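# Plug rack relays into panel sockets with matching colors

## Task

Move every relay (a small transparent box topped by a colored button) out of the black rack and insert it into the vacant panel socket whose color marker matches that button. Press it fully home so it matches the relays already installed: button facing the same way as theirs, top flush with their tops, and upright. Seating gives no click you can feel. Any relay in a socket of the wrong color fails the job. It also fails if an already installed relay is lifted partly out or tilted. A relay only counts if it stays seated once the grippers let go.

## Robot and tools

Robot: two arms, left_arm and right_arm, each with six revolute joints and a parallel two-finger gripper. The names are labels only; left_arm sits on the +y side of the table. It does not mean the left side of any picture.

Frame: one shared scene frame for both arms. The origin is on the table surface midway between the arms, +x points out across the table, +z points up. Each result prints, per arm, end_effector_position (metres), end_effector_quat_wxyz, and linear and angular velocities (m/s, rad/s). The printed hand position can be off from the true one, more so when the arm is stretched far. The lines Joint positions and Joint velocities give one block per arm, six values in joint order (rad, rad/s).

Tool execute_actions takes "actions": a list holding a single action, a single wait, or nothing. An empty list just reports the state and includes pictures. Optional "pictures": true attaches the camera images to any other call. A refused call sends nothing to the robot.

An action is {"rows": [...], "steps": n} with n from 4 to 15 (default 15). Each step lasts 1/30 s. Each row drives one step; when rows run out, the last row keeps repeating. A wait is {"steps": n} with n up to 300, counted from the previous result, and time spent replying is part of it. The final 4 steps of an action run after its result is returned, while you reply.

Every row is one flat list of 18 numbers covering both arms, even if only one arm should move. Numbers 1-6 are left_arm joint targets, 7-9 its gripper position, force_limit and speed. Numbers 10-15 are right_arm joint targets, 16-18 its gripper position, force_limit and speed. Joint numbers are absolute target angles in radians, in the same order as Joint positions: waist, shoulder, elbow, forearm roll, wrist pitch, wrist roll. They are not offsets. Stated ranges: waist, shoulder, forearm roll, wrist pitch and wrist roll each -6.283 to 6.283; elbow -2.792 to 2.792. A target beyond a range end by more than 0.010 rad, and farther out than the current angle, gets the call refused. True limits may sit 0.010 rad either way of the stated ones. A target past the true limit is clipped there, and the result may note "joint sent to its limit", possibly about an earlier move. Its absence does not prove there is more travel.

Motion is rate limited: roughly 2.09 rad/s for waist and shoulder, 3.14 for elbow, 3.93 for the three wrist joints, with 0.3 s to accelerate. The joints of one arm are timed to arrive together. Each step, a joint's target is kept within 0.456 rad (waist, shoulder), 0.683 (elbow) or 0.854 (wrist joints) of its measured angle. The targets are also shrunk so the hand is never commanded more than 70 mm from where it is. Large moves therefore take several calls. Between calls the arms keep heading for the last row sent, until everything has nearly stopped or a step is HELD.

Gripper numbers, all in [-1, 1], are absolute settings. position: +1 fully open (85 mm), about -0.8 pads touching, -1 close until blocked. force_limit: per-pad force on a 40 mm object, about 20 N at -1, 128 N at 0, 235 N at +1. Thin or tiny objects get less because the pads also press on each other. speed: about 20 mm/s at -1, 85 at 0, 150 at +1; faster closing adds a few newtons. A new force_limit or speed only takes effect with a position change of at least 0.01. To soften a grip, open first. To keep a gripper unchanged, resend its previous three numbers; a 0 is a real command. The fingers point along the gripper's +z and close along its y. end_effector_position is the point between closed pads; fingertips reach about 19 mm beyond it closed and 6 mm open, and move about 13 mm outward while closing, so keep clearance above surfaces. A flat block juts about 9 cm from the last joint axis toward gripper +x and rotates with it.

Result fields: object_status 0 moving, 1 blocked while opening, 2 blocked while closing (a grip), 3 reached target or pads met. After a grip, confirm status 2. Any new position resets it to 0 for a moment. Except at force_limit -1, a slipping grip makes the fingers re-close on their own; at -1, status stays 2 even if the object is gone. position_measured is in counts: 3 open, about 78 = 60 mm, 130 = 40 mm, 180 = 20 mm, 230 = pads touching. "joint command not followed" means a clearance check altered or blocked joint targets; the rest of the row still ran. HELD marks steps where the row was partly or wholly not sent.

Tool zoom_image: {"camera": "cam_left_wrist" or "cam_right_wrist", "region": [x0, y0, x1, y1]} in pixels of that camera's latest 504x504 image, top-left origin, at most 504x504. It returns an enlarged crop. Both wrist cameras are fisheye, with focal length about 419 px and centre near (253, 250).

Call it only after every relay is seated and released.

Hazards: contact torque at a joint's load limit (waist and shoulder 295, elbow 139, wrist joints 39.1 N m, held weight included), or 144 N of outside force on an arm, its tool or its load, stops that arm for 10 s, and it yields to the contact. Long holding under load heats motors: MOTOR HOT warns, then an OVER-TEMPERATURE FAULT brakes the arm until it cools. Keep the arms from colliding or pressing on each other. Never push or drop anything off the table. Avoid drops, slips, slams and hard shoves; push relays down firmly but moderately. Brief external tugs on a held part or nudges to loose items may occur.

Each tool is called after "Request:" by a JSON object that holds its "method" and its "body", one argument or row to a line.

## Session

Request:
{"method": "execute_actions", "body": {
  "actions": []
}}

Scene clock: 0.00 s of 8400.00 s.
left_arm: end_effector_position=(+0.3663, +0.2236, +0.3516) position_measured=3 object_status=3 end_effector_quat_wxyz=(+0.070, -0.023, +0.823, -0.563) end_effector_velocity=(+0.000, +0.000, +0.000) end_effector_angular_velocity=(-0.000, +0.001, +0.001) | right_arm: end_effector_position=(+0.0251, -0.5224, +0.1134) position_measured=3 object_status=3 end_effector_quat_wxyz=(-0.226, +0.849, -0.425, -0.217) end_effector_velocity=(+0.000, +0.000, -0.000) end_effector_angular_velocity=(+0.000, -0.000, -0.000)
Joint positions: left_arm=[-0.02  -0.179  2.326 -1.302  1.311  0.622] | right_arm=[-1.318 -0.115  2.521  0.094  1.368  2.907]
Joint velocities: left_arm=[ 0.    -0.001 -0.     0.    -0.    -0.002] | right_arm=[ 0.    -0.     0.     0.001  0.    -0.   ]

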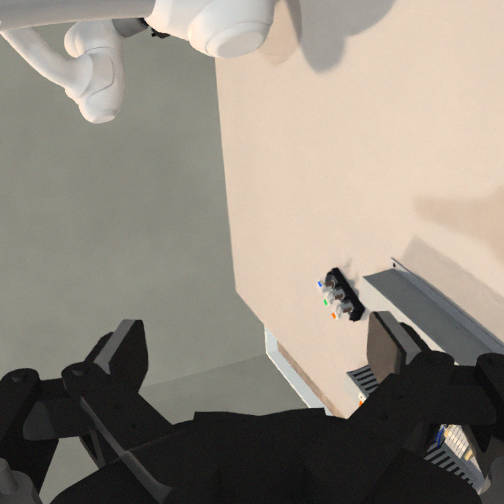

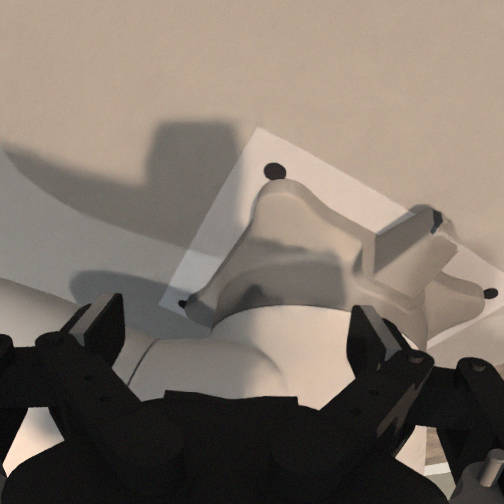

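Request:
{"method": "execute_actions", "body": {
  "actions": [
    {"rows":[[0.7,-0.179,2.326,-1.302,1.311,0.622,1,0,0,0.1708,0.4575,1.2566,0,1.4275,1.9457,0.05,-0.3,0]],"steps":15}
  ]
}}

Request:
{"method": "execute_actions", "body": {
  "actions": [
    {"rows":[[0.7,-0.179,2.326,-1.302,1.311,0.622,1,0,0,0.1708,0.4575,1.2566,0,1.4275,1.9457,0.05,-0.3,0]],"steps":15}
  ]
}}

Request:
{"method": "execute_actions", "body": {
  "actions": [
    {"rows":[[0.7,-0.179,2.326,-1.302,1.311,0.622,1,0,0,0.1708,0.4575,1.2566,0,1.4275,1.9457,0.05,-0.3,0]],"steps":13}
  ],
  "pictures": true
}}

Scene clock: 1.47 s of 8400.00 s.
left_arm: end_effector_position=(+0.4094, +0.3363, +0.3516) position_measured=3 object_status=3 end_effector_quat_wxyz=(+0.145, -0.133, +0.812, -0.549) end_effector_velocity=(+0.105, +0.445, +0.000) end_effector_angular_velocity=(-0.001, +0.002, +1.010) | right_arm: end_effector_position=(+0.1295, -0.6389, +0.1399) position_measured=64 object_status=0 end_effector_quat_wxyz=(-0.208, +0.941, -0.193, -0.185) end_effector_velocity=(+0.427, -0.324, +0.070) end_effector_angular_velocity=(-0.021, -0.536, +1.430)
Joint positions: left_arm=[ 0.247 -0.179  2.326 -1.302  1.311  0.622] | right_arm=[-1.137  0.065  2.25   0.062  1.388  2.584]
Joint velocities: left_arm=[ 1.01   0.    -0.    -0.     0.001 -0.002] | right_arm=[ 0.602  0.564 -0.901 -0.087  0.056 -0.906]
Steps of this call (steps 1 to 33: nothing new was sent; steps 34 to 44: the first 11 steps of this action). Readings (joint positions | what the end effector reports):
34: left_arm=[-0.020 -0.179 2.326 -1.302 1.311 0.622] | right_arm=[-1.318 -0.115 2.521 0.094 1.368 2.907] | left_arm position_measured=3 object_status=3 | right_arm position_measured=3 object_status=0
35: left_arm=[-0.016 -0.179 2.326 -1.302 1.311 0.622] | right_arm=[-1.314 -0.111 2.516 0.093 1.368 2.900] | left_arm position_measured=3 object_status=3 | right_arm position_measured=4 object_status=0
37: left_arm=[0.014 -0.179 2.326 -1.302 1.311 0.622] | right_arm=[-1.284 -0.081 2.470 0.087 1.372 2.843] | left_arm position_measured=3 object_status=3 | right_arm position_measured=13 object_status=0
41: left_arm=[0.145 -0.179 2.326 -1.302 1.311 0.622] | right_arm=[-1.199 0.004 2.342 0.071 1.382 2.684] | left_arm position_measured=3 object_status=3 | right_arm position_measured=41 object_status=0
44: the state above

Scene clock: 1.97 s of 8400.00 s.
left_arm: end_effector_position=(+0.4106, +0.5385, +0.3518) position_measured=3 object_status=3 end_effector_quat_wxyz=(+0.264, -0.311, +0.762, -0.503) end_effector_velocity=(-0.013, +0.060, +0.000) end_effector_angular_velocity=(+0.001, -0.001, +0.136) | right_arm: end_effector_position=(+0.3813, -0.7277, +0.2000) position_measured=123 object_status=0 end_effector_quat_wxyz=(-0.127, +0.979, +0.113, -0.113) end_effector_velocity=(+0.517, +0.010, +0.154) end_effector_angular_velocity=(-0.202, -0.459, +1.039)
Joint positions: left_arm=[ 0.698 -0.179  2.326 -1.302  1.311  0.622] | right_arm=[-0.842  0.262  1.812  0.031  1.408  2.264]
Joint velocities: left_arm=[ 0.136 -0.    -0.     0.    -0.     0.001] | right_arm=[ 0.596  0.278 -0.78  -0.043  0.028 -0.447]
Steps of this call (steps 1 to 4: the last 4 steps of your previous action; steps 5 to 15: the first 11 steps of this action). Readings (joint positions | what the end effector reports):
5: left_arm=[0.418 -0.179 2.326 -1.302 1.311 0.622] | right_arm=[-1.037 0.148 2.099 0.049 1.396 2.449] | left_arm position_measured=3 object_status=3 | right_arm position_measured=101 object_status=0
6: left_arm=[0.452 -0.179 2.326 -1.302 1.311 0.622] | right_arm=[-1.017 0.162 2.069 0.046 1.398 2.426] | left_arm position_measured=3 object_status=3 | right_arm position_measured=109 object_status=0
8: left_arm=[0.520 -0.179 2.326 -1.302 1.311 0.622] | right_arm=[-0.978 0.188 2.010 0.042 1.400 2.384] | left_arm position_measured=3 object_status=3 | right_arm position_measured=119 object_status=0
12: left_arm=[0.651 -0.179 2.326 -1.302 1.311 0.622] | right_arm=[-0.900 0.233 1.894 0.035 1.405 2.311] | left_arm position_measured=3 object_status=3 | right_arm position_measured=122 object_status=0
15: the state above

Scene clock: 2.40 s of 8400.00 s.
left_arm: end_effector_position=(+0.4104, +0.5394, +0.3518) position_measured=3 object_status=3 end_effector_quat_wxyz=(+0.264, -0.311, +0.762, -0.503) end_effector_velocity=(-0.000, -0.001, -0.000) end_effector_angular_velocity=(-0.000, +0.000, -0.002) | right_arm: end_effector_position=(+0.5793, -0.6386, +0.2595) position_measured=123 object_status=3 end_effector_quat_wxyz=(-0.061, +0.940, +0.331, -0.061) end_effector_velocity=(+0.350, +0.365, +0.106) end_effector_angular_velocity=(-0.078, -0.272, +0.941)
Joint positions: left_arm=[ 0.7   -0.179  2.326 -1.302  1.311  0.622] | right_arm=[-0.557  0.358  1.538  0.016  1.418  2.107]
Joint velocities: left_arm=[-0.002  0.     0.001 -0.    -0.     0.   ] | right_arm=[ 0.676  0.162 -0.456 -0.025  0.016 -0.26 ]
Steps of this call (steps 1 to 4: the last 4 steps of your previous action; steps 5 to 13: the first 9 steps of this action). Readings (joint positions | what the end effector reports):
5: left_arm=[0.700 -0.179 2.326 -1.302 1.311 0.622] | right_arm=[-0.737 0.305 1.689 0.024 1.412 2.194] | left_arm position_measured=3 object_status=3 | right_arm position_measured=123 object_status=3
6: left_arm=[0.700 -0.179 2.326 -1.302 1.311 0.622] | right_arm=[-0.715 0.313 1.667 0.023 1.413 2.181] | left_arm position_measured=3 object_status=3 | right_arm position_measured=123 object_status=3
8: left_arm=[0.700 -0.179 2.326 -1.302 1.311 0.622] | right_arm=[-0.670 0.327 1.626 0.020 1.414 2.157] | left_arm position_measured=3 object_status=3 | right_arm position_measured=123 object_status=3
12: left_arm=[0.700 -0.179 2.326 -1.302 1.311 0.622] | right_arm=[-0.580 0.353 1.554 0.016 1.417 2.116] | left_arm position_measured=3 object_status=3 | right_arm position_measured=123 object_status=3
13: the state above

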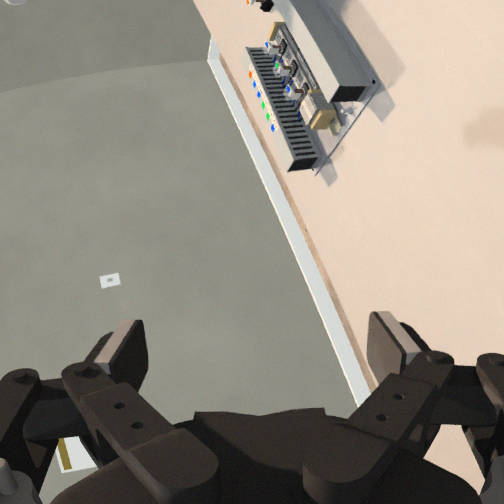

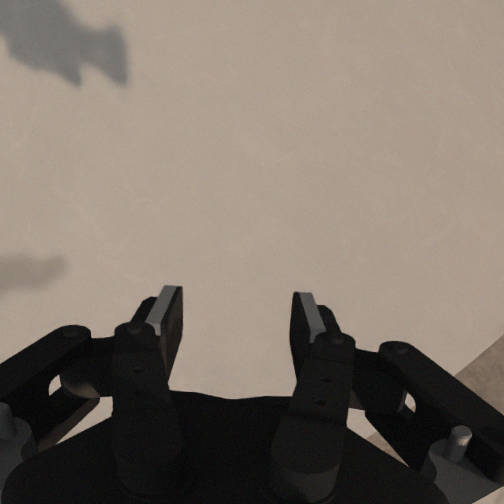

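Request:
{"method": "execute_actions", "body": {
  "actions": [
    {"rows":[[0.7,-0.179,2.326,-1.302,1.311,0.622,1,0,0,0.1708,0.4575,1.2566,0,1.4275,1.9457,0.05,-0.3,0]],"steps":15}
  ]
}}

Request:
{"method": "execute_actions", "body": {
  "actions": [
    {"rows":[[0.7,-0.179,2.326,-1.302,1.311,0.622,1,0,0,0.1708,0.4575,1.2566,0,1.4275,1.9457,0.05,-0.3,0]],"steps":12}
  ],
  "pictures": true
}}

Scene clock: 2.90 s of 8400.00 s.
left_arm: end_effector_position=(+0.4103, +0.5395, +0.3518) position_measured=3 object_status=3 end_effector_quat_wxyz=(+0.264, -0.311, +0.762, -0.503) end_effector_velocity=(-0.000, +0.000, +0.000) end_effector_angular_velocity=(-0.002, +0.000, +0.000) | right_arm: end_effector_position=(+0.6852, -0.4063, +0.2980) position_measured=123 object_status=3 end_effector_quat_wxyz=(-0.023, +0.848, +0.528, -0.030) end_effector_velocity=(+0.079, +0.511, +0.053) end_effector_angular_velocity=(-0.004, -0.130, +0.791)
Joint positions: left_arm=[ 0.7   -0.179  2.326 -1.302  1.311  0.622] | right_arm=[-0.214  0.414  1.38   0.007  1.423  2.017]
Joint velocities: left_arm=[ 0.001 -0.001  0.     0.     0.001 -0.002] | right_arm=[ 0.667  0.075 -0.213 -0.012  0.008 -0.122]
Steps of this call (steps 1 to 4: the last 4 steps of your previous action; steps 5 to 15: the first 11 steps of this action). Readings (joint positions | what the end effector reports):
5: left_arm=[0.700 -0.179 2.326 -1.302 1.311 0.622] | right_arm=[-0.442 0.382 1.471 0.012 1.420 2.068] | left_arm position_measured=3 object_status=3 | right_arm position_measured=123 object_status=3
6: left_arm=[0.700 -0.179 2.326 -1.302 1.311 0.622] | right_arm=[-0.419 0.386 1.459 0.011 1.420 2.062] | left_arm position_measured=3 object_status=3 | right_arm position_measured=123 object_status=3
8: left_arm=[0.700 -0.179 2.326 -1.302 1.311 0.622] | right_arm=[-0.373 0.394 1.438 0.010 1.421 2.050] | left_arm position_measured=3 object_status=3 | right_arm position_measured=123 object_status=3
12: left_arm=[0.700 -0.179 2.326 -1.302 1.311 0.622] | right_arm=[-0.282 0.406 1.403 0.008 1.422 2.029] | left_arm position_measured=3 object_status=3 | right_arm position_measured=123 object_status=3
15: the state above

Scene clock: 3.30 s of 8400.00 s.
left_arm: end_effector_position=(+0.4103, +0.5395, +0.3518) position_measured=3 object_status=3 end_effector_quat_wxyz=(+0.264, -0.311, +0.762, -0.503) end_effector_velocity=(-0.000, -0.000, +0.000) end_effector_angular_velocity=(+0.000, -0.000, +0.000) | right_arm: end_effector_position=(+0.6882, -0.1958, +0.3198) position_measured=123 object_status=3 end_effector_quat_wxyz=(-0.006, +0.755, +0.655, -0.010) end_effector_velocity=(-0.065, +0.520, +0.054) end_effector_angular_velocity=(+0.024, -0.125, +0.765)
Joint positions: left_arm=[ 0.7   -0.179  2.326 -1.302  1.311  0.622] | right_arm=[0.052 0.444 1.295 0.002 1.426 1.968]
Joint velocities: left_arm=[ 0.    -0.001  0.     0.    -0.    -0.   ] | right_arm=[ 0.645  0.073 -0.207 -0.012  0.007 -0.118]
Steps of this call (steps 1 to 4: the last 4 steps of your previous action; steps 5 to 12: the first 8 steps of this action). Readings (joint positions | what the end effector reports):
5: left_arm=[0.700 -0.179 2.326 -1.302 1.311 0.622] | right_arm=[-0.102 0.427 1.344 0.005 1.424 1.996] | left_arm position_measured=3 object_status=3 | right_arm position_measured=123 object_status=3
6: left_arm=[0.700 -0.179 2.326 -1.302 1.311 0.622] | right_arm=[-0.080 0.429 1.337 0.004 1.425 1.992] | left_arm position_measured=3 object_status=3 | right_arm position_measured=123 object_status=3
8: left_arm=[0.700 -0.179 2.326 -1.302 1.311 0.622] | right_arm=[-0.036 0.434 1.323 0.004 1.425 1.984] | left_arm position_measured=3 object_status=3 | right_arm position_measured=123 object_status=3
12: the state above

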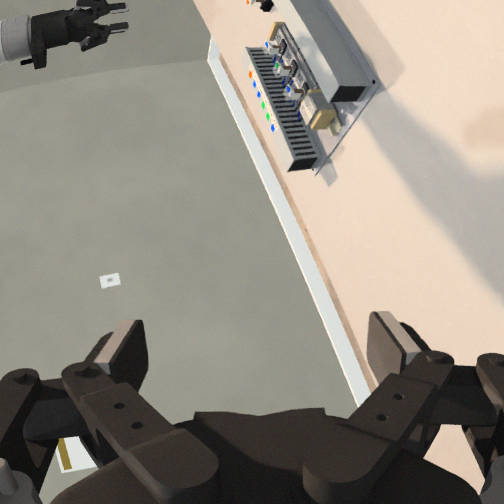

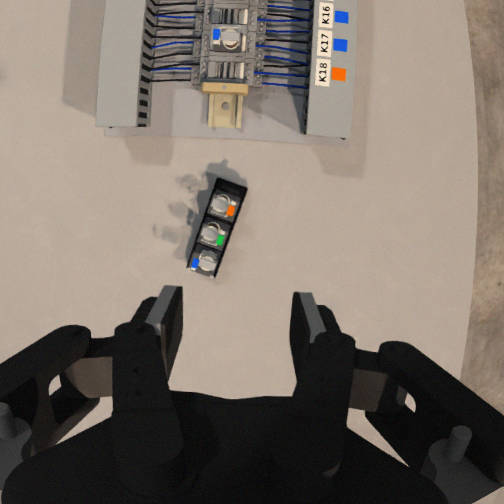

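Request:
{"method": "execute_actions", "body": {
  "actions": [
    {"rows":[[0.7,-0.179,2.326,-1.302,1.311,0.622,1,0,0,0.1708,0.4575,1.2566,0,1.4275,1.9457,0.05,-0.3,0]],"steps":14}
  ],
  "pictures": true
}}

Scene clock: 3.77 s of 8400.00 s.
left_arm: end_effector_position=(+0.4104, +0.5395, +0.3518) position_measured=3 object_status=3 end_effector_quat_wxyz=(+0.264, -0.311, +0.762, -0.503) end_effector_velocity=(-0.000, +0.000, -0.000) end_effector_angular_velocity=(+0.000, +0.001, +0.002) | right_arm: end_effector_position=(+0.6702, -0.1002, +0.3297) position_measured=123 object_status=3 end_effector_quat_wxyz=(+0.000, +0.707, +0.707, -0.000) end_effector_velocity=(-0.000, +0.000, +0.001) end_effector_angular_velocity=(+0.000, -0.001, +0.001)
Joint positions: left_arm=[ 0.7   -0.179  2.326 -1.302  1.311  0.622] | right_arm=[ 0.171  0.458  1.257 -0.     1.428  1.946]
Joint velocities: left_arm=[ 0.001 -0.     0.    -0.    -0.001 -0.   ] | right_arm=[ 0.001 -0.001 -0.    -0.    -0.    -0.   ]
Steps of this call (steps 1 to 4: the last 4 steps of your previous action; steps 5 to 14: the first 10 steps of this action). Readings (joint positions | what the end effector reports):
5: left_arm=[0.700 -0.179 2.326 -1.302 1.311 0.622] | right_arm=[0.155 0.456 1.262 0.000 1.427 1.949] | left_arm position_measured=3 object_status=3 | right_arm position_measured=123 object_status=3
6: left_arm=[0.700 -0.179 2.326 -1.302 1.311 0.622] | right_arm=[0.166 0.457 1.258 0.000 1.427 1.947] | left_arm position_measured=3 object_status=3 | right_arm position_measured=123 object_status=3
8: left_arm=[0.700 -0.179 2.326 -1.302 1.311 0.622] | right_arm=[0.171 0.457 1.257 -0.000 1.428 1.946] | left_arm position_measured=3 object_status=3 | right_arm position_measured=123 object_status=3
12: left_arm=[0.700 -0.179 2.326 -1.302 1.311 0.622] | right_arm=[0.171 0.458 1.257 -0.000 1.428 1.946] | left_arm position_measured=3 object_status=3 | right_arm position_measured=123 object_status=3
14: the state above

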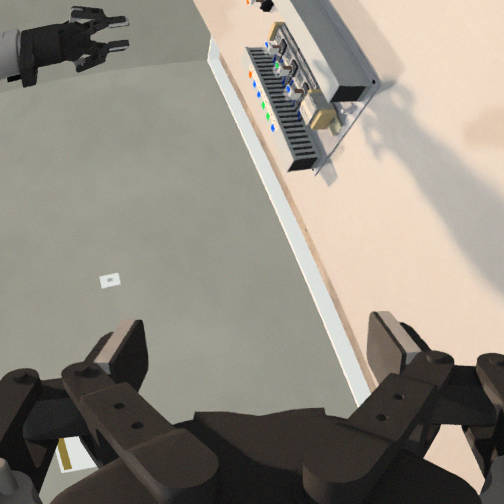

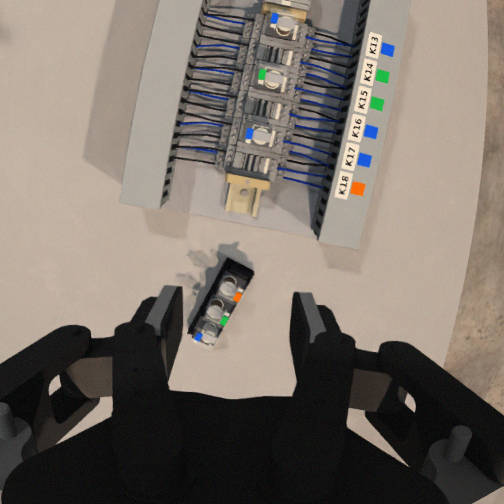

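Request:
{"method": "zoom_image", "body": {
  "camera": "cam_right_wrist",
  "region": [150,0,410,260]
}}

Request:
{"method": "zoom_image", "body": {
  "camera": "cam_right_wrist",
  "region": [170,240,290,360]
}}

Region (150, 0, 410, 260) of cam_right_wrist's 504x504 image, scaled by 1.938, with more detail than that image has.

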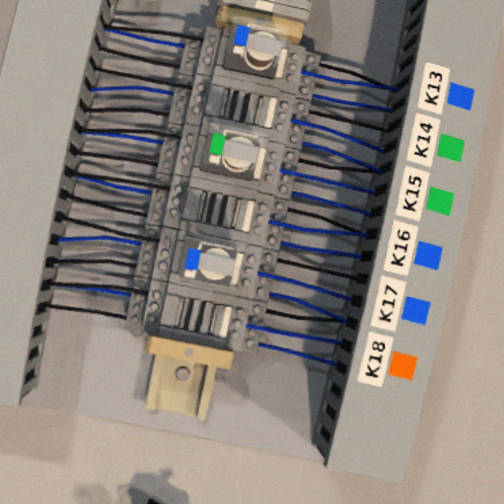

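Region (170, 240, 290, 360) of cam_right_wrist's 504x504 image, scaled by 4.200, with more detail than that image has.

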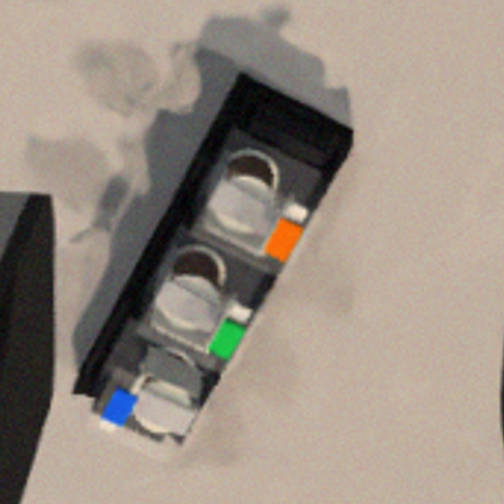

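Request:
{"method": "execute_actions", "body": {
  "actions": [
    {"rows":[[0.7,-0.179,2.326,-1.302,1.311,0.622,1,0,0,0.0098,0.4533,1.7072,0,0.9811,2.1897,0.05,-0.3,0]],"steps":15}
  ]
}}

Request:
{"method": "execute_actions", "body": {
  "actions": [
    {"rows":[[0.7,-0.179,2.326,-1.302,1.311,0.622,1,0,0,0.0098,0.4533,1.7072,0,0.9811,2.1897,0.05,-0.3,0]],"steps":10}
  ],
  "pictures": true
}}

Scene clock: 4.97 s of 8400.00 s.
left_arm: end_effector_position=(+0.4104, +0.5395, +0.3518) position_measured=3 object_status=3 end_effector_quat_wxyz=(+0.264, -0.312, +0.762, -0.503) end_effector_velocity=(+0.000, -0.001, +0.000) end_effector_angular_velocity=(+0.001, -0.001, -0.003) | right_arm: end_effector_position=(+0.6591, -0.1837, +0.1901) position_measured=123 object_status=3 end_effector_quat_wxyz=(-0.000, +0.785, +0.619, -0.001) end_effector_velocity=(-0.110, -0.291, -0.448) end_effector_angular_velocity=(-0.001, +0.002, -0.796)
Joint positions: left_arm=[ 0.7   -0.179  2.326 -1.302  1.311  0.622] | right_arm=[0.077 0.456 1.519 0.    1.168 2.088]
Joint velocities: left_arm=[-0.001  0.    -0.    -0.     0.001  0.002] | right_arm=[-0.317 -0.008  0.884  0.    -0.874  0.479]
Steps of this call (steps 1 to 4: the last 4 steps of your previous action; steps 5 to 15: the robot went on to your last target; steps 16 to 25: nothing new was sent; steps 26 to 36: the first 11 steps of this action). Readings (joint positions | what the end effector reports):
26: left_arm=[0.700 -0.179 2.326 -1.302 1.311 0.622] | right_arm=[0.171 0.458 1.257 0.000 1.428 1.946] | left_arm position_measured=3 object_status=3 | right_arm position_measured=123 object_status=3
27: left_arm=[0.700 -0.179 2.326 -1.302 1.311 0.622] | right_arm=[0.169 0.457 1.262 0.000 1.422 1.948] | left_arm position_measured=3 object_status=3 | right_arm position_measured=123 object_status=3
29: left_arm=[0.700 -0.179 2.326 -1.302 1.311 0.622] | right_arm=[0.153 0.457 1.307 0.000 1.378 1.973] | left_arm position_measured=3 object_status=3 | right_arm position_measured=123 object_status=3
33: left_arm=[0.700 -0.179 2.326 -1.302 1.311 0.622] | right_arm=[0.109 0.457 1.430 0.000 1.257 2.039] | left_arm position_measured=3 object_status=3 | right_arm position_measured=123 object_status=3
36: the state above

Scene clock: 5.30 s of 8400.00 s.
left_arm: end_effector_position=(+0.4104, +0.5395, +0.3518) position_measured=3 object_status=3 end_effector_quat_wxyz=(+0.264, -0.312, +0.762, -0.503) end_effector_velocity=(-0.000, -0.000, +0.000) end_effector_angular_velocity=(-0.002, +0.000, -0.000) | right_arm: end_effector_position=(+0.6253, -0.2449, +0.1002) position_measured=123 object_status=3 end_effector_quat_wxyz=(+0.000, +0.835, +0.550, +0.000) end_effector_velocity=(-0.005, -0.001, -0.004) end_effector_angular_velocity=(-0.001, +0.007, -0.002)
Joint positions: left_arm=[ 0.7   -0.179  2.326 -1.302  1.311  0.622] | right_arm=[0.01  0.453 1.707 0.    0.981 2.19 ]
Joint velocities: left_arm=[ 0.001  0.     0.    -0.     0.002 -0.001] | right_arm=[ 0.     0.001  0.008  0.    -0.002  0.001]
Steps of this call (steps 1 to 4: the last 4 steps of your previous action; steps 5 to 10: the first 6 steps of this action). Readings (joint positions | what the end effector reports):
5: left_arm=[0.700 -0.179 2.326 -1.302 1.311 0.622] | right_arm=[0.024 0.454 1.668 0.000 1.020 2.168] | left_arm position_measured=3 object_status=3 | right_arm position_measured=123 object_status=3
6: left_arm=[0.700 -0.179 2.326 -1.302 1.311 0.622] | right_arm=[0.016 0.454 1.690 0.000 0.999 2.180] | left_arm position_measured=3 object_status=3 | right_arm position_measured=123 object_status=3
8: left_arm=[0.700 -0.179 2.326 -1.302 1.311 0.622] | right_arm=[0.010 0.454 1.706 0.000 0.982 2.189] | left_arm position_measured=3 object_status=3 | right_arm position_measured=123 object_status=3
10: the state above

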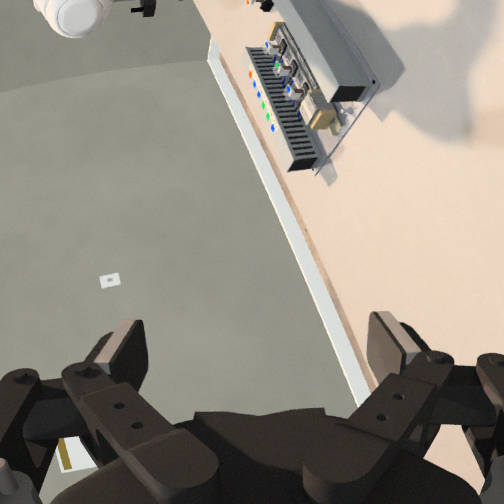

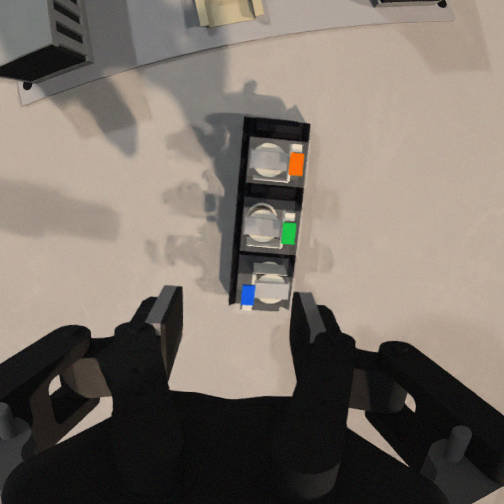

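Request:
{"method": "execute_actions", "body": {
  "actions": [
    {"rows":[[0.7,-0.179,2.326,-1.302,1.311,0.622,1,0,0,-0.0062,0.4627,1.6922,0,0.9867,2.2487,0.05,-0.3,0]],"steps":12}
  ],
  "pictures": true
}}

Scene clock: 5.97 s of 8400.00 s.
left_arm: end_effector_position=(+0.4104, +0.5395, +0.3518) position_measured=3 object_status=3 end_effector_quat_wxyz=(+0.264, -0.312, +0.762, -0.503) end_effector_velocity=(+0.000, -0.000, +0.000) end_effector_angular_velocity=(+0.002, -0.001, -0.001) | right_arm: end_effector_position=(+0.6349, -0.2551, +0.1000) position_measured=123 object_status=3 end_effector_quat_wxyz=(+0.000, +0.855, +0.519, +0.000) end_effector_velocity=(-0.000, +0.001, +0.000) end_effector_angular_velocity=(-0.000, +0.001, -0.001)
Joint positions: left_arm=[ 0.7   -0.179  2.326 -1.302  1.311  0.622] | right_arm=[-0.006  0.462  1.692  0.     0.986  2.249]
Joint velocities: left_arm=[-0.001 -0.    -0.001 -0.    -0.001  0.001] | right_arm=[ 0.001 -0.    -0.001  0.     0.002  0.001]
Steps of this call (steps 1 to 4: the last 4 steps of your previous action; steps 5 to 12: the robot went on to your last target; steps 13 to 20: the first 8 steps of this action). Readings (joint positions | what the end effector reports):
13: left_arm=[0.700 -0.179 2.326 -1.302 1.311 0.622] | right_arm=[0.010 0.453 1.707 0.000 0.981 2.190] | left_arm position_measured=3 object_status=3 | right_arm position_measured=123 object_status=3
14: left_arm=[0.700 -0.179 2.326 -1.302 1.311 0.622] | right_arm=[0.008 0.454 1.706 0.000 0.981 2.197] | left_arm position_measured=3 object_status=3 | right_arm position_measured=123 object_status=3
16: left_arm=[0.700 -0.179 2.326 -1.302 1.311 0.622] | right_arm=[-0.003 0.460 1.695 0.000 0.985 2.237] | left_arm position_measured=3 object_status=3 | right_arm position_measured=123 object_status=3
20: the state above

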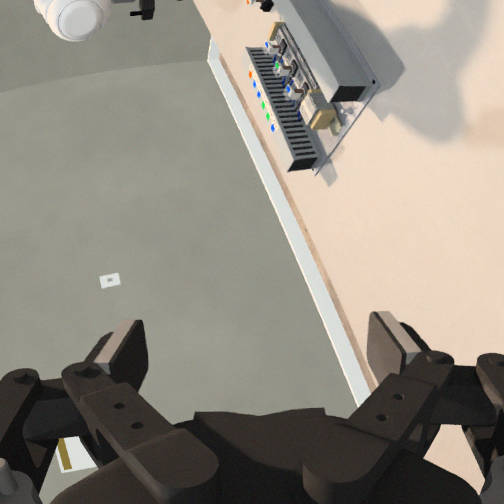

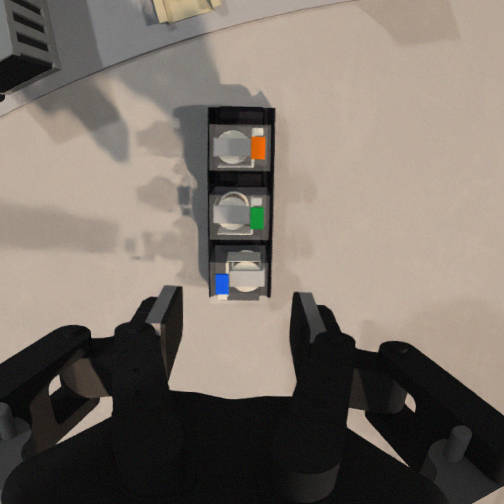

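Request:
{"method": "execute_actions", "body": {
  "actions": [
    {"rows":[[0.7,-0.179,2.326,-1.302,1.311,0.622,1,0,0,-0.0062,0.5103,1.7245,0,0.9068,2.2487,0.05,-0.3,0],[0.7,-0.179,2.326,-1.302,1.311,0.622,1,0,0,-0.0062,0.5103,1.7245,0,0.9068,2.2487,0.05,-0.3,0],[0.7,-0.179,2.326,-1.302,1.311,0.622,1,0,0,-0.0062,0.5103,1.7245,0,0.9068,2.2487,0.05,-0.3,0],[0.7,-0.179,2.326,-1.302,1.311,0.622,1,0,0,-0.0062,0.5103,1.7245,0,0.9068,2.2487,0.05,-0.3,0],[0.7,-0.179,2.326,-1.302,1.311,0.622,1,0,0,-0.0062,0.5103,1.7245,0,0.9068,2.2487,0.05,-0.3,0],[0.7,-0.179,2.326,-1.302,1.311,0.622,1,0,0,-0.0062,0.5103,1.7245,0,0.9068,2.2487,0.05,-0.3,0],[0.7,-0.179,2.326,-1.302,1.311,0.622,1,0,0,-0.0062,0.5103,1.7245,0,0.9068,2.2487,0.05,-0.3,0],[0.7,-0.179,2.326,-1.302,1.311,0.622,1,0,0,-0.0062,0.5103,1.7245,0,0.9068,2.2487,0.05,-0.3,0],[0.7,-0.179,2.326,-1.302,1.311,0.622,1,0,0,-0.0062,0.5103,1.7245,0,0.9068,2.2487,-1,-0.3,0]],"steps":15}
  ]
}}

Request:
{"method": "execute_actions", "body": {
  "actions": [
    {"rows":[[0.7,-0.179,2.326,-1.302,1.311,0.622,1,0,0,-0.0062,0.5103,1.7245,0,0.9068,2.2487,-1,-0.3,0]],"steps":10}
  ],
  "pictures": true
}}

Scene clock: 6.63 s of 8400.00 s.
left_arm: end_effector_position=(+0.4104, +0.5395, +0.3518) position_measured=3 object_status=3 end_effector_quat_wxyz=(+0.264, -0.312, +0.762, -0.503) end_effector_velocity=(+0.000, +0.000, +0.000) end_effector_angular_velocity=(+0.001, -0.001, +0.000) | right_arm: end_effector_position=(+0.6349, -0.2551, +0.0496) position_measured=127 object_status=0 end_effector_quat_wxyz=(-0.000, +0.855, +0.519, -0.000) end_effector_velocity=(+0.000, +0.001, +0.001) end_effector_angular_velocity=(+0.002, -0.003, -0.001)
Joint positions: left_arm=[ 0.7   -0.179  2.326 -1.302  1.311  0.622] | right_arm=[-0.006  0.511  1.724 -0.     0.907  2.249]
Joint velocities: left_arm=[ 0.     0.    -0.     0.    -0.     0.001] | right_arm=[ 0.001 -0.002  0.     0.002 -0.001  0.   ]
Steps of this call (steps 1 to 4: the last 4 steps of your previous action; steps 5 to 9: the robot went on to your last target; steps 10 to 20: the first 11 steps of this action). Readings (joint positions | what the end effector reports):
10: left_arm=[0.700 -0.179 2.326 -1.302 1.311 0.622] | right_arm=[-0.006 0.463 1.692 0.000 0.987 2.249] | left_arm position_measured=3 object_status=3 | right_arm position_measured=123 object_status=3
11: left_arm=[0.700 -0.179 2.326 -1.302 1.311 0.622] | right_arm=[-0.006 0.466 1.694 0.000 0.981 2.249] | left_arm position_measured=3 object_status=3 | right_arm position_measured=123 object_status=3
13: left_arm=[0.700 -0.179 2.326 -1.302 1.311 0.622] | right_arm=[-0.006 0.493 1.713 0.000 0.936 2.249] | left_arm position_measured=3 object_status=3 | right_arm position_measured=123 object_status=3
17: left_arm=[0.700 -0.179 2.326 -1.302 1.311 0.622] | right_arm=[-0.006 0.511 1.724 -0.000 0.907 2.249] | left_arm position_measured=3 object_status=3 | right_arm position_measured=123 object_status=3
20: the state above

Scene clock: 6.97 s of 8400.00 s.
left_arm: end_effector_position=(+0.4104, +0.5395, +0.3518) position_measured=3 object_status=3 end_effector_quat_wxyz=(+0.264, -0.312, +0.762, -0.503) end_effector_velocity=(+0.000, +0.001, -0.000) end_effector_angular_velocity=(+0.000, +0.001, +0.002) | right_arm: end_effector_position=(+0.6348, -0.2551, +0.0498) position_measured=165 object_status=0 end_effector_quat_wxyz=(-0.000, +0.855, +0.519, -0.000) end_effector_velocity=(-0.000, +0.000, +0.000) end_effector_angular_velocity=(-0.000, +0.000, +0.001)
Joint positions: left_arm=[ 0.7   -0.179  2.326 -1.302  1.311  0.622] | right_arm=[-0.006  0.51   1.724  0.     0.907  2.249]
Joint velocities: left_arm=[ 0.     0.    -0.     0.    -0.001 -0.001] | right_arm=[ 0.001 -0.     0.    -0.     0.    -0.   ]
Steps of this call (steps 1 to 4: the last 4 steps of your previous action; steps 5 to 10: the first 6 steps of this action). Readings (joint positions | what the end effector reports):
5: left_arm=[0.700 -0.179 2.326 -1.302 1.311 0.622] | right_arm=[-0.006 0.510 1.724 0.000 0.907 2.249] | left_arm position_measured=3 object_status=3 | right_arm position_measured=161 object_status=0
6: left_arm=[0.700 -0.179 2.326 -1.302 1.311 0.622] | right_arm=[-0.006 0.510 1.724 0.000 0.907 2.249] | left_arm position_measured=3 object_status=3 | right_arm position_measured=165 object_status=0
8: left_arm=[0.700 -0.179 2.326 -1.302 1.311 0.622] | right_arm=[-0.006 0.510 1.724 0.000 0.907 2.249] | left_arm position_measured=3 object_status=3 | right_arm position_measured=165 object_status=0
10: the state above

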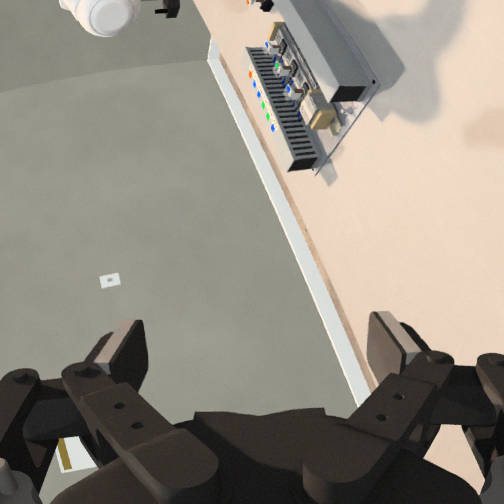

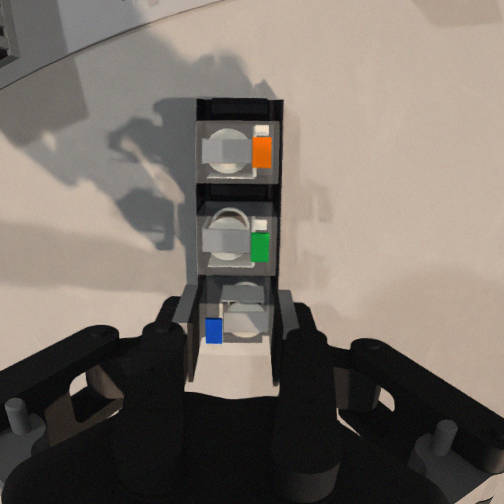

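Request:
{"method": "execute_actions", "body": {
  "actions": [
    {"rows":[[0.7,-0.179,2.326,-1.302,1.311,0.622,1,0,0,-0.0062,0.4131,1.6441,0,1.0844,2.2487,-1,-0.3,0],[0.7,-0.179,2.326,-1.302,1.311,0.622,1,0,0,-0.0062,0.4131,1.6441,0,1.0844,2.2487,-1,-0.3,0],[0.7,-0.179,2.326,-1.302,1.311,0.622,1,0,0,-0.0062,0.4131,1.6441,0,1.0844,2.2487,-1,-0.3,0],[0.7,-0.179,2.326,-1.302,1.311,0.622,1,0,0,-0.0062,0.4131,1.6441,0,1.0844,2.2487,-1,-0.3,0],[0.7,-0.179,2.326,-1.302,1.311,0.622,1,0,0,-0.0062,0.4131,1.6441,0,1.0844,2.2487,-1,-0.3,0],[0.7,-0.179,2.326,-1.302,1.311,0.622,1,0,0,-0.0062,0.4131,1.6441,0,1.0844,2.2487,-1,-0.3,0],[0.7,-0.179,2.326,-1.302,1.311,0.622,1,0,0,-0.0062,0.4131,1.6441,0,1.0844,2.2487,-1,-0.3,0],[0.7,-0.179,2.326,-1.302,1.311,0.622,1,0,0,-0.0062,0.4131,1.6441,0,1.0844,2.2487,-1,-0.3,0],[0.7,-0.179,2.326,-1.302,1.311,0.622,1,0,0,0.2519,0.6313,1.294,0,1.2163,2.2268,-1,-0.3,0]],"steps":15}
  ]
}}

Request:
{"method": "execute_actions", "body": {
  "actions": [
    {"rows":[[0.7,-0.179,2.326,-1.302,1.311,0.622,1,0,0,0.2519,0.6313,1.294,0,1.2163,2.2268,-1,-0.3,0]],"steps":15}
  ],
  "pictures": true
}}

Scene clock: 7.70 s of 8400.00 s.
left_arm: end_effector_position=(+0.4104, +0.5395, +0.3518) position_measured=3 object_status=3 end_effector_quat_wxyz=(+0.264, -0.312, +0.762, -0.503) end_effector_velocity=(-0.000, -0.000, -0.000) end_effector_angular_velocity=(-0.001, +0.001, -0.000) | right_arm: end_effector_position=(+0.6409, -0.2425, +0.1609) position_measured=165 object_status=2 end_effector_quat_wxyz=(+0.000, +0.851, +0.525, +0.000) end_effector_velocity=(+0.185, +0.376, +0.021) end_effector_angular_velocity=(+0.004, -0.016, +0.472)
Joint positions: left_arm=[ 0.7   -0.179  2.326 -1.302  1.311  0.622] | right_arm=[0.009 0.425 1.624 0.    1.092 2.248]
Joint velocities: left_arm=[ 0.     0.     0.001 -0.     0.001 -0.   ] | right_arm=[ 0.437  0.372 -0.604  0.     0.216 -0.036]
Steps of this call (steps 1 to 4: the last 4 steps of your previous action; steps 5 to 11: the robot went on to your last target; steps 12 to 22: the first 11 steps of this action). Readings (joint positions | what the end effector reports):
12: left_arm=[0.700 -0.179 2.326 -1.302 1.311 0.622] | right_arm=[-0.006 0.510 1.724 0.000 0.907 2.249] | left_arm position_measured=3 object_status=3 | right_arm position_measured=165 object_status=2
13: left_arm=[0.700 -0.179 2.326 -1.302 1.311 0.622] | right_arm=[-0.006 0.507 1.722 0.000 0.913 2.249] | left_arm position_measured=3 object_status=3 | right_arm position_measured=165 object_status=2
15: left_arm=[0.700 -0.179 2.326 -1.302 1.311 0.622] | right_arm=[-0.006 0.478 1.697 0.000 0.967 2.249] | left_arm position_measured=3 object_status=3 | right_arm position_measured=165 object_status=2
19: left_arm=[0.700 -0.179 2.326 -1.302 1.311 0.622] | right_arm=[-0.006 0.417 1.647 0.000 1.076 2.249] | left_arm position_measured=3 object_status=3 | right_arm position_measured=165 object_status=2
22: the state above

Scene clock: 8.20 s of 8400.00 s.
left_arm: end_effector_position=(+0.4104, +0.5395, +0.3518) position_measured=3 object_status=3 end_effector_quat_wxyz=(+0.264, -0.312, +0.762, -0.503) end_effector_velocity=(+0.000, -0.000, +0.000) end_effector_angular_velocity=(-0.001, +0.001, +0.000) | right_arm: end_effector_position=(+0.6970, -0.0123, +0.1595) position_measured=165 object_status=2 end_effector_quat_wxyz=(-0.000, +0.774, +0.633, -0.000) end_effector_velocity=(+0.004, +0.002, +0.006) end_effector_angular_velocity=(+0.003, -0.007, +0.000)
Joint positions: left_arm=[ 0.7   -0.179  2.326 -1.302  1.311  0.622] | right_arm=[0.252 0.631 1.294 0.    1.216 2.227]
Joint velocities: left_arm=[-0.    -0.    -0.    -0.    -0.    -0.001] | right_arm=[-0.     0.    -0.013 -0.     0.005 -0.001]
Steps of this call (steps 1 to 4: the last 4 steps of your previous action; steps 5 to 15: the first 11 steps of this action). Readings (joint positions | what the end effector reports):
5: left_arm=[0.700 -0.179 2.326 -1.302 1.311 0.622] | right_arm=[0.107 0.508 1.491 0.000 1.142 2.240] | left_arm position_measured=3 object_status=3 | right_arm position_measured=165 object_status=2
6: left_arm=[0.700 -0.179 2.326 -1.302 1.311 0.622] | right_arm=[0.126 0.525 1.465 0.000 1.152 2.238] | left_arm position_measured=3 object_status=3 | right_arm position_measured=165 object_status=2
8: left_arm=[0.700 -0.179 2.326 -1.302 1.311 0.622] | right_arm=[0.164 0.557 1.413 0.000 1.171 2.235] | left_arm position_measured=3 object_status=3 | right_arm position_measured=165 object_status=2
12: left_arm=[0.700 -0.179 2.326 -1.302 1.311 0.622] | right_arm=[0.237 0.618 1.315 0.000 1.208 2.228] | left_arm position_measured=3 object_status=3 | right_arm position_measured=165 object_status=2
15: the state above

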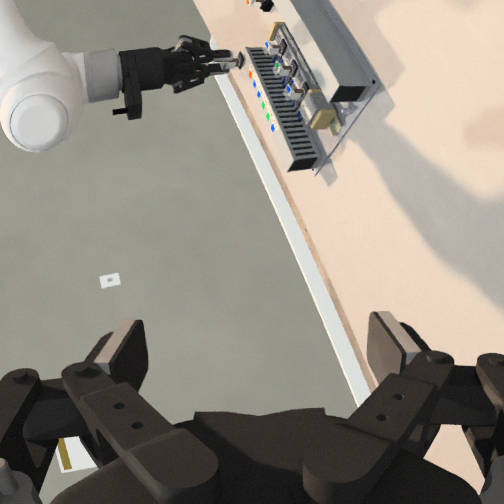

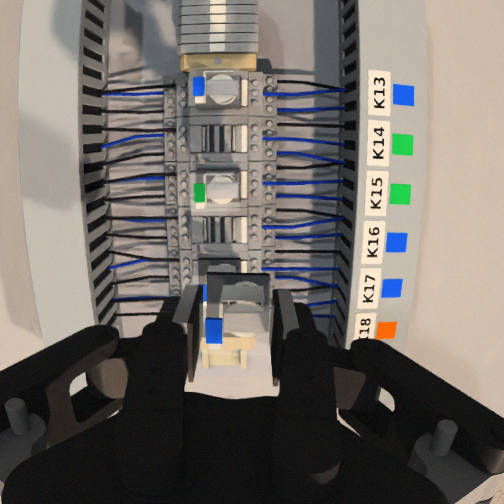

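Request:
{"method": "execute_actions", "body": {
  "actions": [
    {"rows":[[0.7,-0.179,2.326,-1.302,1.311,0.622,1,0,0,0.2695,0.6231,1.3079,0,1.2106,2.2444,-1,-0.3,0],[0.7,-0.179,2.326,-1.302,1.311,0.622,1,0,0,0.2695,0.6231,1.3079,0,1.2106,2.2444,-1,-0.3,0],[0.7,-0.179,2.326,-1.302,1.311,0.622,1,0,0,0.2695,0.6231,1.3079,0,1.2106,2.2444,-1,-0.3,0],[0.7,-0.179,2.326,-1.302,1.311,0.622,1,0,0,0.2695,0.6231,1.3079,0,1.2106,2.2444,-1,-0.3,0],[0.7,-0.179,2.326,-1.302,1.311,0.622,1,0,0,0.2695,0.6659,1.3608,0,1.1149,2.2444,-1,-0.3,0]],"steps":15}
  ],
  "pictures": true
}}

Request:
{"method": "zoom_image", "body": {
  "camera": "cam_right_wrist",
  "region": [140,200,340,400]
}}

Scene clock: 9.07 s of 8400.00 s.
left_arm: end_effector_position=(+0.4104, +0.5395, +0.3518) position_measured=3 object_status=3 end_effector_quat_wxyz=(+0.264, -0.312, +0.762, -0.503) end_effector_velocity=(+0.000, +0.000, -0.000) end_effector_angular_velocity=(-0.001, +0.001, +0.001) | right_arm: end_effector_position=(+0.6848, -0.0009, +0.0941) position_measured=165 object_status=2 end_effector_quat_wxyz=(-0.000, +0.774, +0.633, -0.001) end_effector_velocity=(+0.014, +0.010, +0.017) end_effector_angular_velocity=(+0.025, -0.039, -0.002)
Joint positions: left_arm=[ 0.7   -0.179  2.326 -1.302  1.311  0.622] | right_arm=[ 0.269  0.667  1.361 -0.     1.115  2.244]
Joint velocities: left_arm=[ 0.001  0.    -0.    -0.     0.    -0.001] | right_arm=[ 0.001 -0.007 -0.021  0.006 -0.018  0.001]
Steps of this call (steps 1 to 4: the last 4 steps of your previous action; steps 5 to 15: the robot went on to your last target; steps 16 to 26: the first 11 steps of this action). Readings (joint positions | what the end effector reports):
16: left_arm=[0.700 -0.179 2.326 -1.302 1.311 0.622] | right_arm=[0.252 0.631 1.294 0.000 1.216 2.227] | left_arm position_measured=3 object_status=3 | right_arm position_measured=165 object_status=2
17: left_arm=[0.700 -0.179 2.326 -1.302 1.311 0.622] | right_arm=[0.255 0.630 1.297 -0.000 1.216 2.230] | left_arm position_measured=3 object_status=3 | right_arm position_measured=165 object_status=2
19: left_arm=[0.700 -0.179 2.326 -1.302 1.311 0.622] | right_arm=[0.269 0.624 1.307 -0.000 1.212 2.243] | left_arm position_measured=3 object_status=3 | right_arm position_measured=165 object_status=2
23: left_arm=[0.700 -0.179 2.326 -1.302 1.311 0.622] | right_arm=[0.270 0.648 1.341 0.000 1.152 2.244] | left_arm position_measured=3 object_status=3 | right_arm position_measured=165 object_status=2
26: the state above

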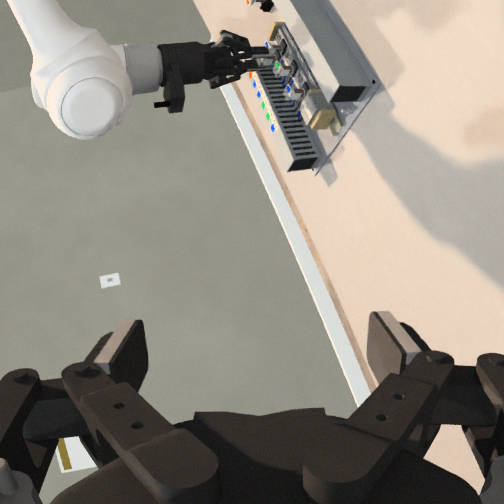

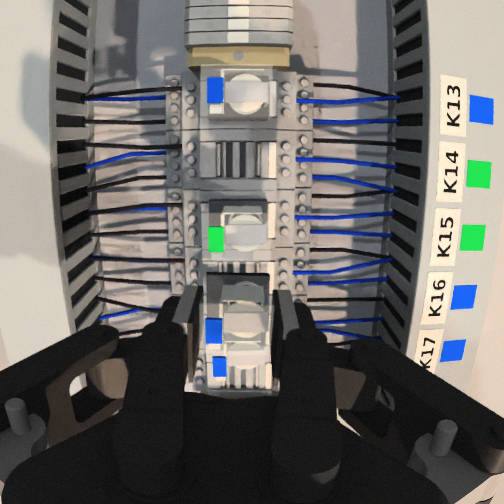

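Region (140, 200, 340, 400) of cam_right_wrist's 504x504 image, scaled by 2.520, with more detail than that image has.

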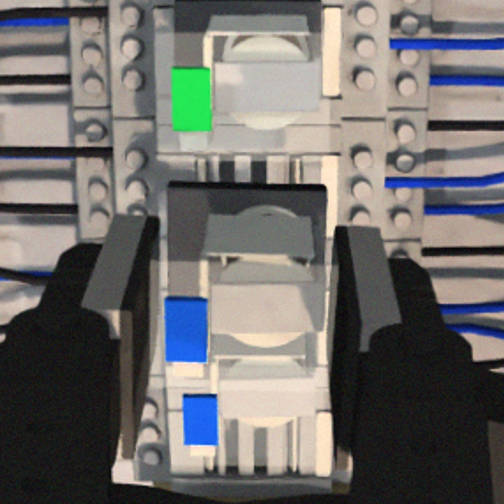

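Request:
{"method": "execute_actions", "body": {
  "actions": [
    {"rows":[[0.7,-0.179,2.326,-1.302,1.311,0.622,1,0,0,0.2687,0.6641,1.3638,0,1.1137,2.2436,-1,-0.3,0],[0.7,-0.179,2.326,-1.302,1.311,0.622,1,0,0,0.2687,0.6641,1.3638,0,1.1137,2.2436,-1,-0.3,0],[0.7,-0.179,2.326,-1.302,1.311,0.622,1,0,0,0.2687,0.6641,1.3638,0,1.1137,2.2436,-1,-0.3,0],[0.7,-0.179,2.326,-1.302,1.311,0.622,1,0,0,0.2687,0.6729,1.3721,0,1.0966,2.2436,-1,-0.3,0],[0.7,-0.179,2.326,-1.302,1.311,0.622,1,0,0,0.2687,0.6729,1.3721,0,1.0966,2.2436,-1,-0.3,0],[0.7,-0.179,2.326,-1.302,1.311,0.622,1,0,0,0.2687,0.6729,1.3721,0,1.0966,2.2436,-1,-0.3,0],[0.7,-0.179,2.326,-1.302,1.311,0.622,1,0,0,0.2687,0.6729,1.3721,0,1.0966,2.2436,-1,-0.3,0],[0.7,-0.179,2.326,-1.302,1.311,0.622,1,0,0,0.2687,0.6729,1.3721,0,1.0966,2.2436,-1,-0.3,0],[0.7,-0.179,2.326,-1.302,1.311,0.622,1,0,0,0.2687,0.6763,1.375,0,1.0903,2.2436,-1,-0.3,0]],"steps":15}
  ],
  "pictures": true
}}

Request:
{"method": "zoom_image", "body": {
  "camera": "cam_right_wrist",
  "region": [140,200,340,400]
}}

Scene clock: 9.90 s of 8400.00 s.
left_arm: end_effector_position=(+0.4104, +0.5395, +0.3518) position_measured=3 object_status=3 end_effector_quat_wxyz=(+0.264, -0.312, +0.762, -0.503) end_effector_velocity=(+0.000, -0.000, -0.000) end_effector_angular_velocity=(+0.000, +0.000, -0.001) | right_arm: end_effector_position=(+0.6842, -0.0018, +0.0794) position_measured=165 object_status=2 end_effector_quat_wxyz=(-0.000, +0.774, +0.633, +0.000) end_effector_velocity=(-0.010, -0.007, -0.046) end_effector_angular_velocity=(-0.021, +0.029, +0.004)
Joint positions: left_arm=[ 0.7   -0.179  2.326 -1.302  1.311  0.622] | right_arm=[0.269 0.675 1.375 0.    1.091 2.244]
Joint velocities: left_arm=[-0.001  0.    -0.    -0.    -0.001 -0.   ] | right_arm=[ 0.     0.033  0.034 -0.006 -0.032 -0.001]
Steps of this call (steps 1 to 4: the last 4 steps of your previous action; steps 5 to 14: the robot went on to your last target; steps 15 to 25: the first 11 steps of this action). Readings (joint positions | what the end effector reports):
15: left_arm=[0.700 -0.179 2.326 -1.302 1.311 0.622] | right_arm=[0.269 0.666 1.361 0.000 1.115 2.244] | left_arm position_measured=3 object_status=3 | right_arm position_measured=165 object_status=2
16: left_arm=[0.700 -0.179 2.326 -1.302 1.311 0.622] | right_arm=[0.269 0.665 1.362 0.000 1.114 2.244] | left_arm position_measured=3 object_status=3 | right_arm position_measured=165 object_status=2
18: left_arm=[0.700 -0.179 2.326 -1.302 1.311 0.622] | right_arm=[0.269 0.664 1.364 0.000 1.113 2.244] | left_arm position_measured=3 object_status=3 | right_arm position_measured=165 object_status=2
22: left_arm=[0.700 -0.179 2.326 -1.302 1.311 0.622] | right_arm=[0.269 0.673 1.372 0.000 1.097 2.244] | left_arm position_measured=3 object_status=3 | right_arm position_measured=165 object_status=2
25: the state above

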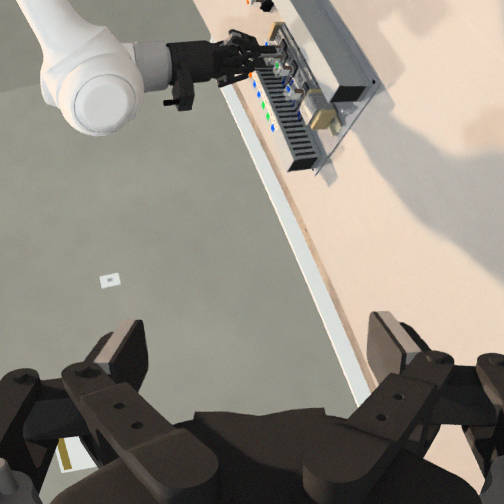

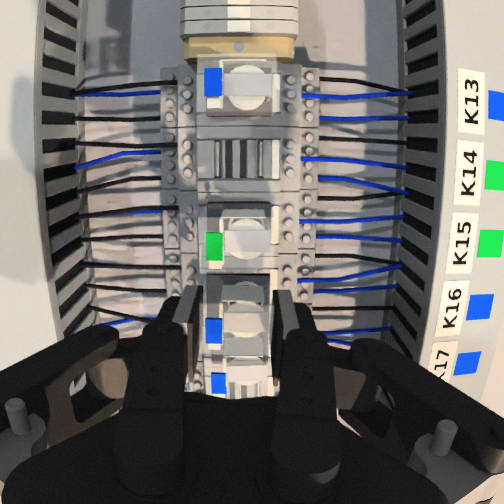

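Region (140, 200, 340, 400) of cam_right_wrist's 504x504 image, scaled by 2.520, with more detail than that image has.

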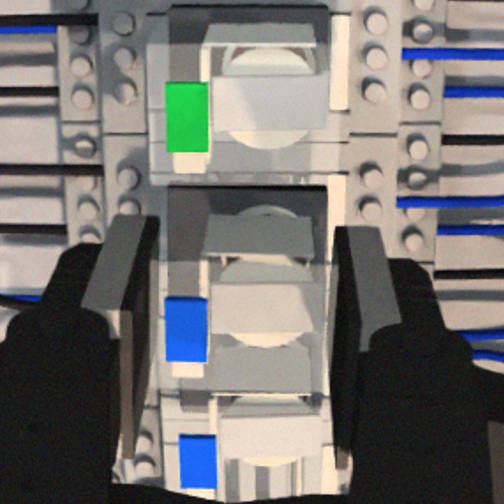

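Request:
{"method": "execute_actions", "body": {
  "actions": [
    {"rows":[[0.7,-0.179,2.326,-1.302,1.311,0.622,1,0,0,0.2687,0.6773,1.3759,0,1.0884,2.2436,-1,-0.3,0],[0.7,-0.179,2.326,-1.302,1.311,0.622,1,0,0,0.2687,0.6773,1.3759,0,1.0884,2.2436,-1,-0.3,0],[0.7,-0.179,2.326,-1.302,1.311,0.622,1,0,0,0.2687,0.6773,1.3759,0,1.0884,2.2436,-1,-0.3,0],[0.7,-0.179,2.326,-1.302,1.311,0.622,1,0,0,0.2687,0.6773,1.3759,0,1.0884,2.2436,-1,-0.3,0],[0.7,-0.179,2.326,-1.302,1.311,0.622,1,0,0,0.2687,0.6779,1.3764,0,1.0873,2.2436,-1,-0.3,0],[0.7,-0.179,2.326,-1.302,1.311,0.622,1,0,0,0.2687,0.6779,1.3764,0,1.0873,2.2436,-1,-0.3,0],[0.7,-0.179,2.326,-1.302,1.311,0.622,1,0,0,0.2687,0.6779,1.3764,0,1.0873,2.2436,-1,-0.3,0],[0.7,-0.179,2.326,-1.302,1.311,0.622,1,0,0,0.2687,0.6785,1.3769,0,1.0862,2.2436,-1,-0.3,0]],"steps":15}
  ]
}}

Scene clock: 10.63 s of 8400.00 s.
left_arm: end_effector_position=(+0.4104, +0.5395, +0.3518) position_measured=3 object_status=3 end_effector_quat_wxyz=(+0.264, -0.312, +0.762, -0.503) end_effector_velocity=(+0.000, -0.000, -0.000) end_effector_angular_velocity=(-0.001, +0.001, -0.000) | right_arm: end_effector_position=(+0.6843, -0.0018, +0.0758) position_measured=165 object_status=2 end_effector_quat_wxyz=(+0.000, +0.774, +0.633, +0.000) end_effector_velocity=(-0.001, +0.000, -0.003) end_effector_angular_velocity=(-0.001, +0.002, +0.000)
Joint positions: left_arm=[ 0.7   -0.179  2.326 -1.302  1.311  0.622] | right_arm=[ 0.269  0.678  1.377 -0.     1.086  2.244]
Joint velocities: left_arm=[-0.001  0.001  0.    -0.     0.    -0.001] | right_arm=[ 0.     0.003  0.001 -0.    -0.002 -0.   ]
Steps of this call (steps 1 to 4: the last 4 steps of your previous action; steps 5 to 11: the robot went on to your last target; steps 12 to 22: the first 11 steps of this action). Readings (joint positions | what the end effector reports):
12: left_arm=[0.700 -0.179 2.326 -1.302 1.311 0.622] | right_arm=[0.269 0.676 1.375 0.000 1.090 2.244] | left_arm position_measured=3 object_status=3 | right_arm position_measured=165 object_status=2
13: left_arm=[0.700 -0.179 2.326 -1.302 1.311 0.622] | right_arm=[0.269 0.677 1.375 0.000 1.089 2.244] | left_arm position_measured=3 object_status=3 | right_arm position_measured=165 object_status=2
15: left_arm=[0.700 -0.179 2.326 -1.302 1.311 0.622] | right_arm=[0.269 0.677 1.376 -0.000 1.088 2.244] | left_arm position_measured=3 object_status=3 | right_arm position_measured=165 object_status=2
19: left_arm=[0.700 -0.179 2.326 -1.302 1.311 0.622] | right_arm=[0.269 0.678 1.376 -0.000 1.087 2.244] | left_arm position_measured=3 object_status=3 | right_arm position_measured=165 object_status=2
22: the state above


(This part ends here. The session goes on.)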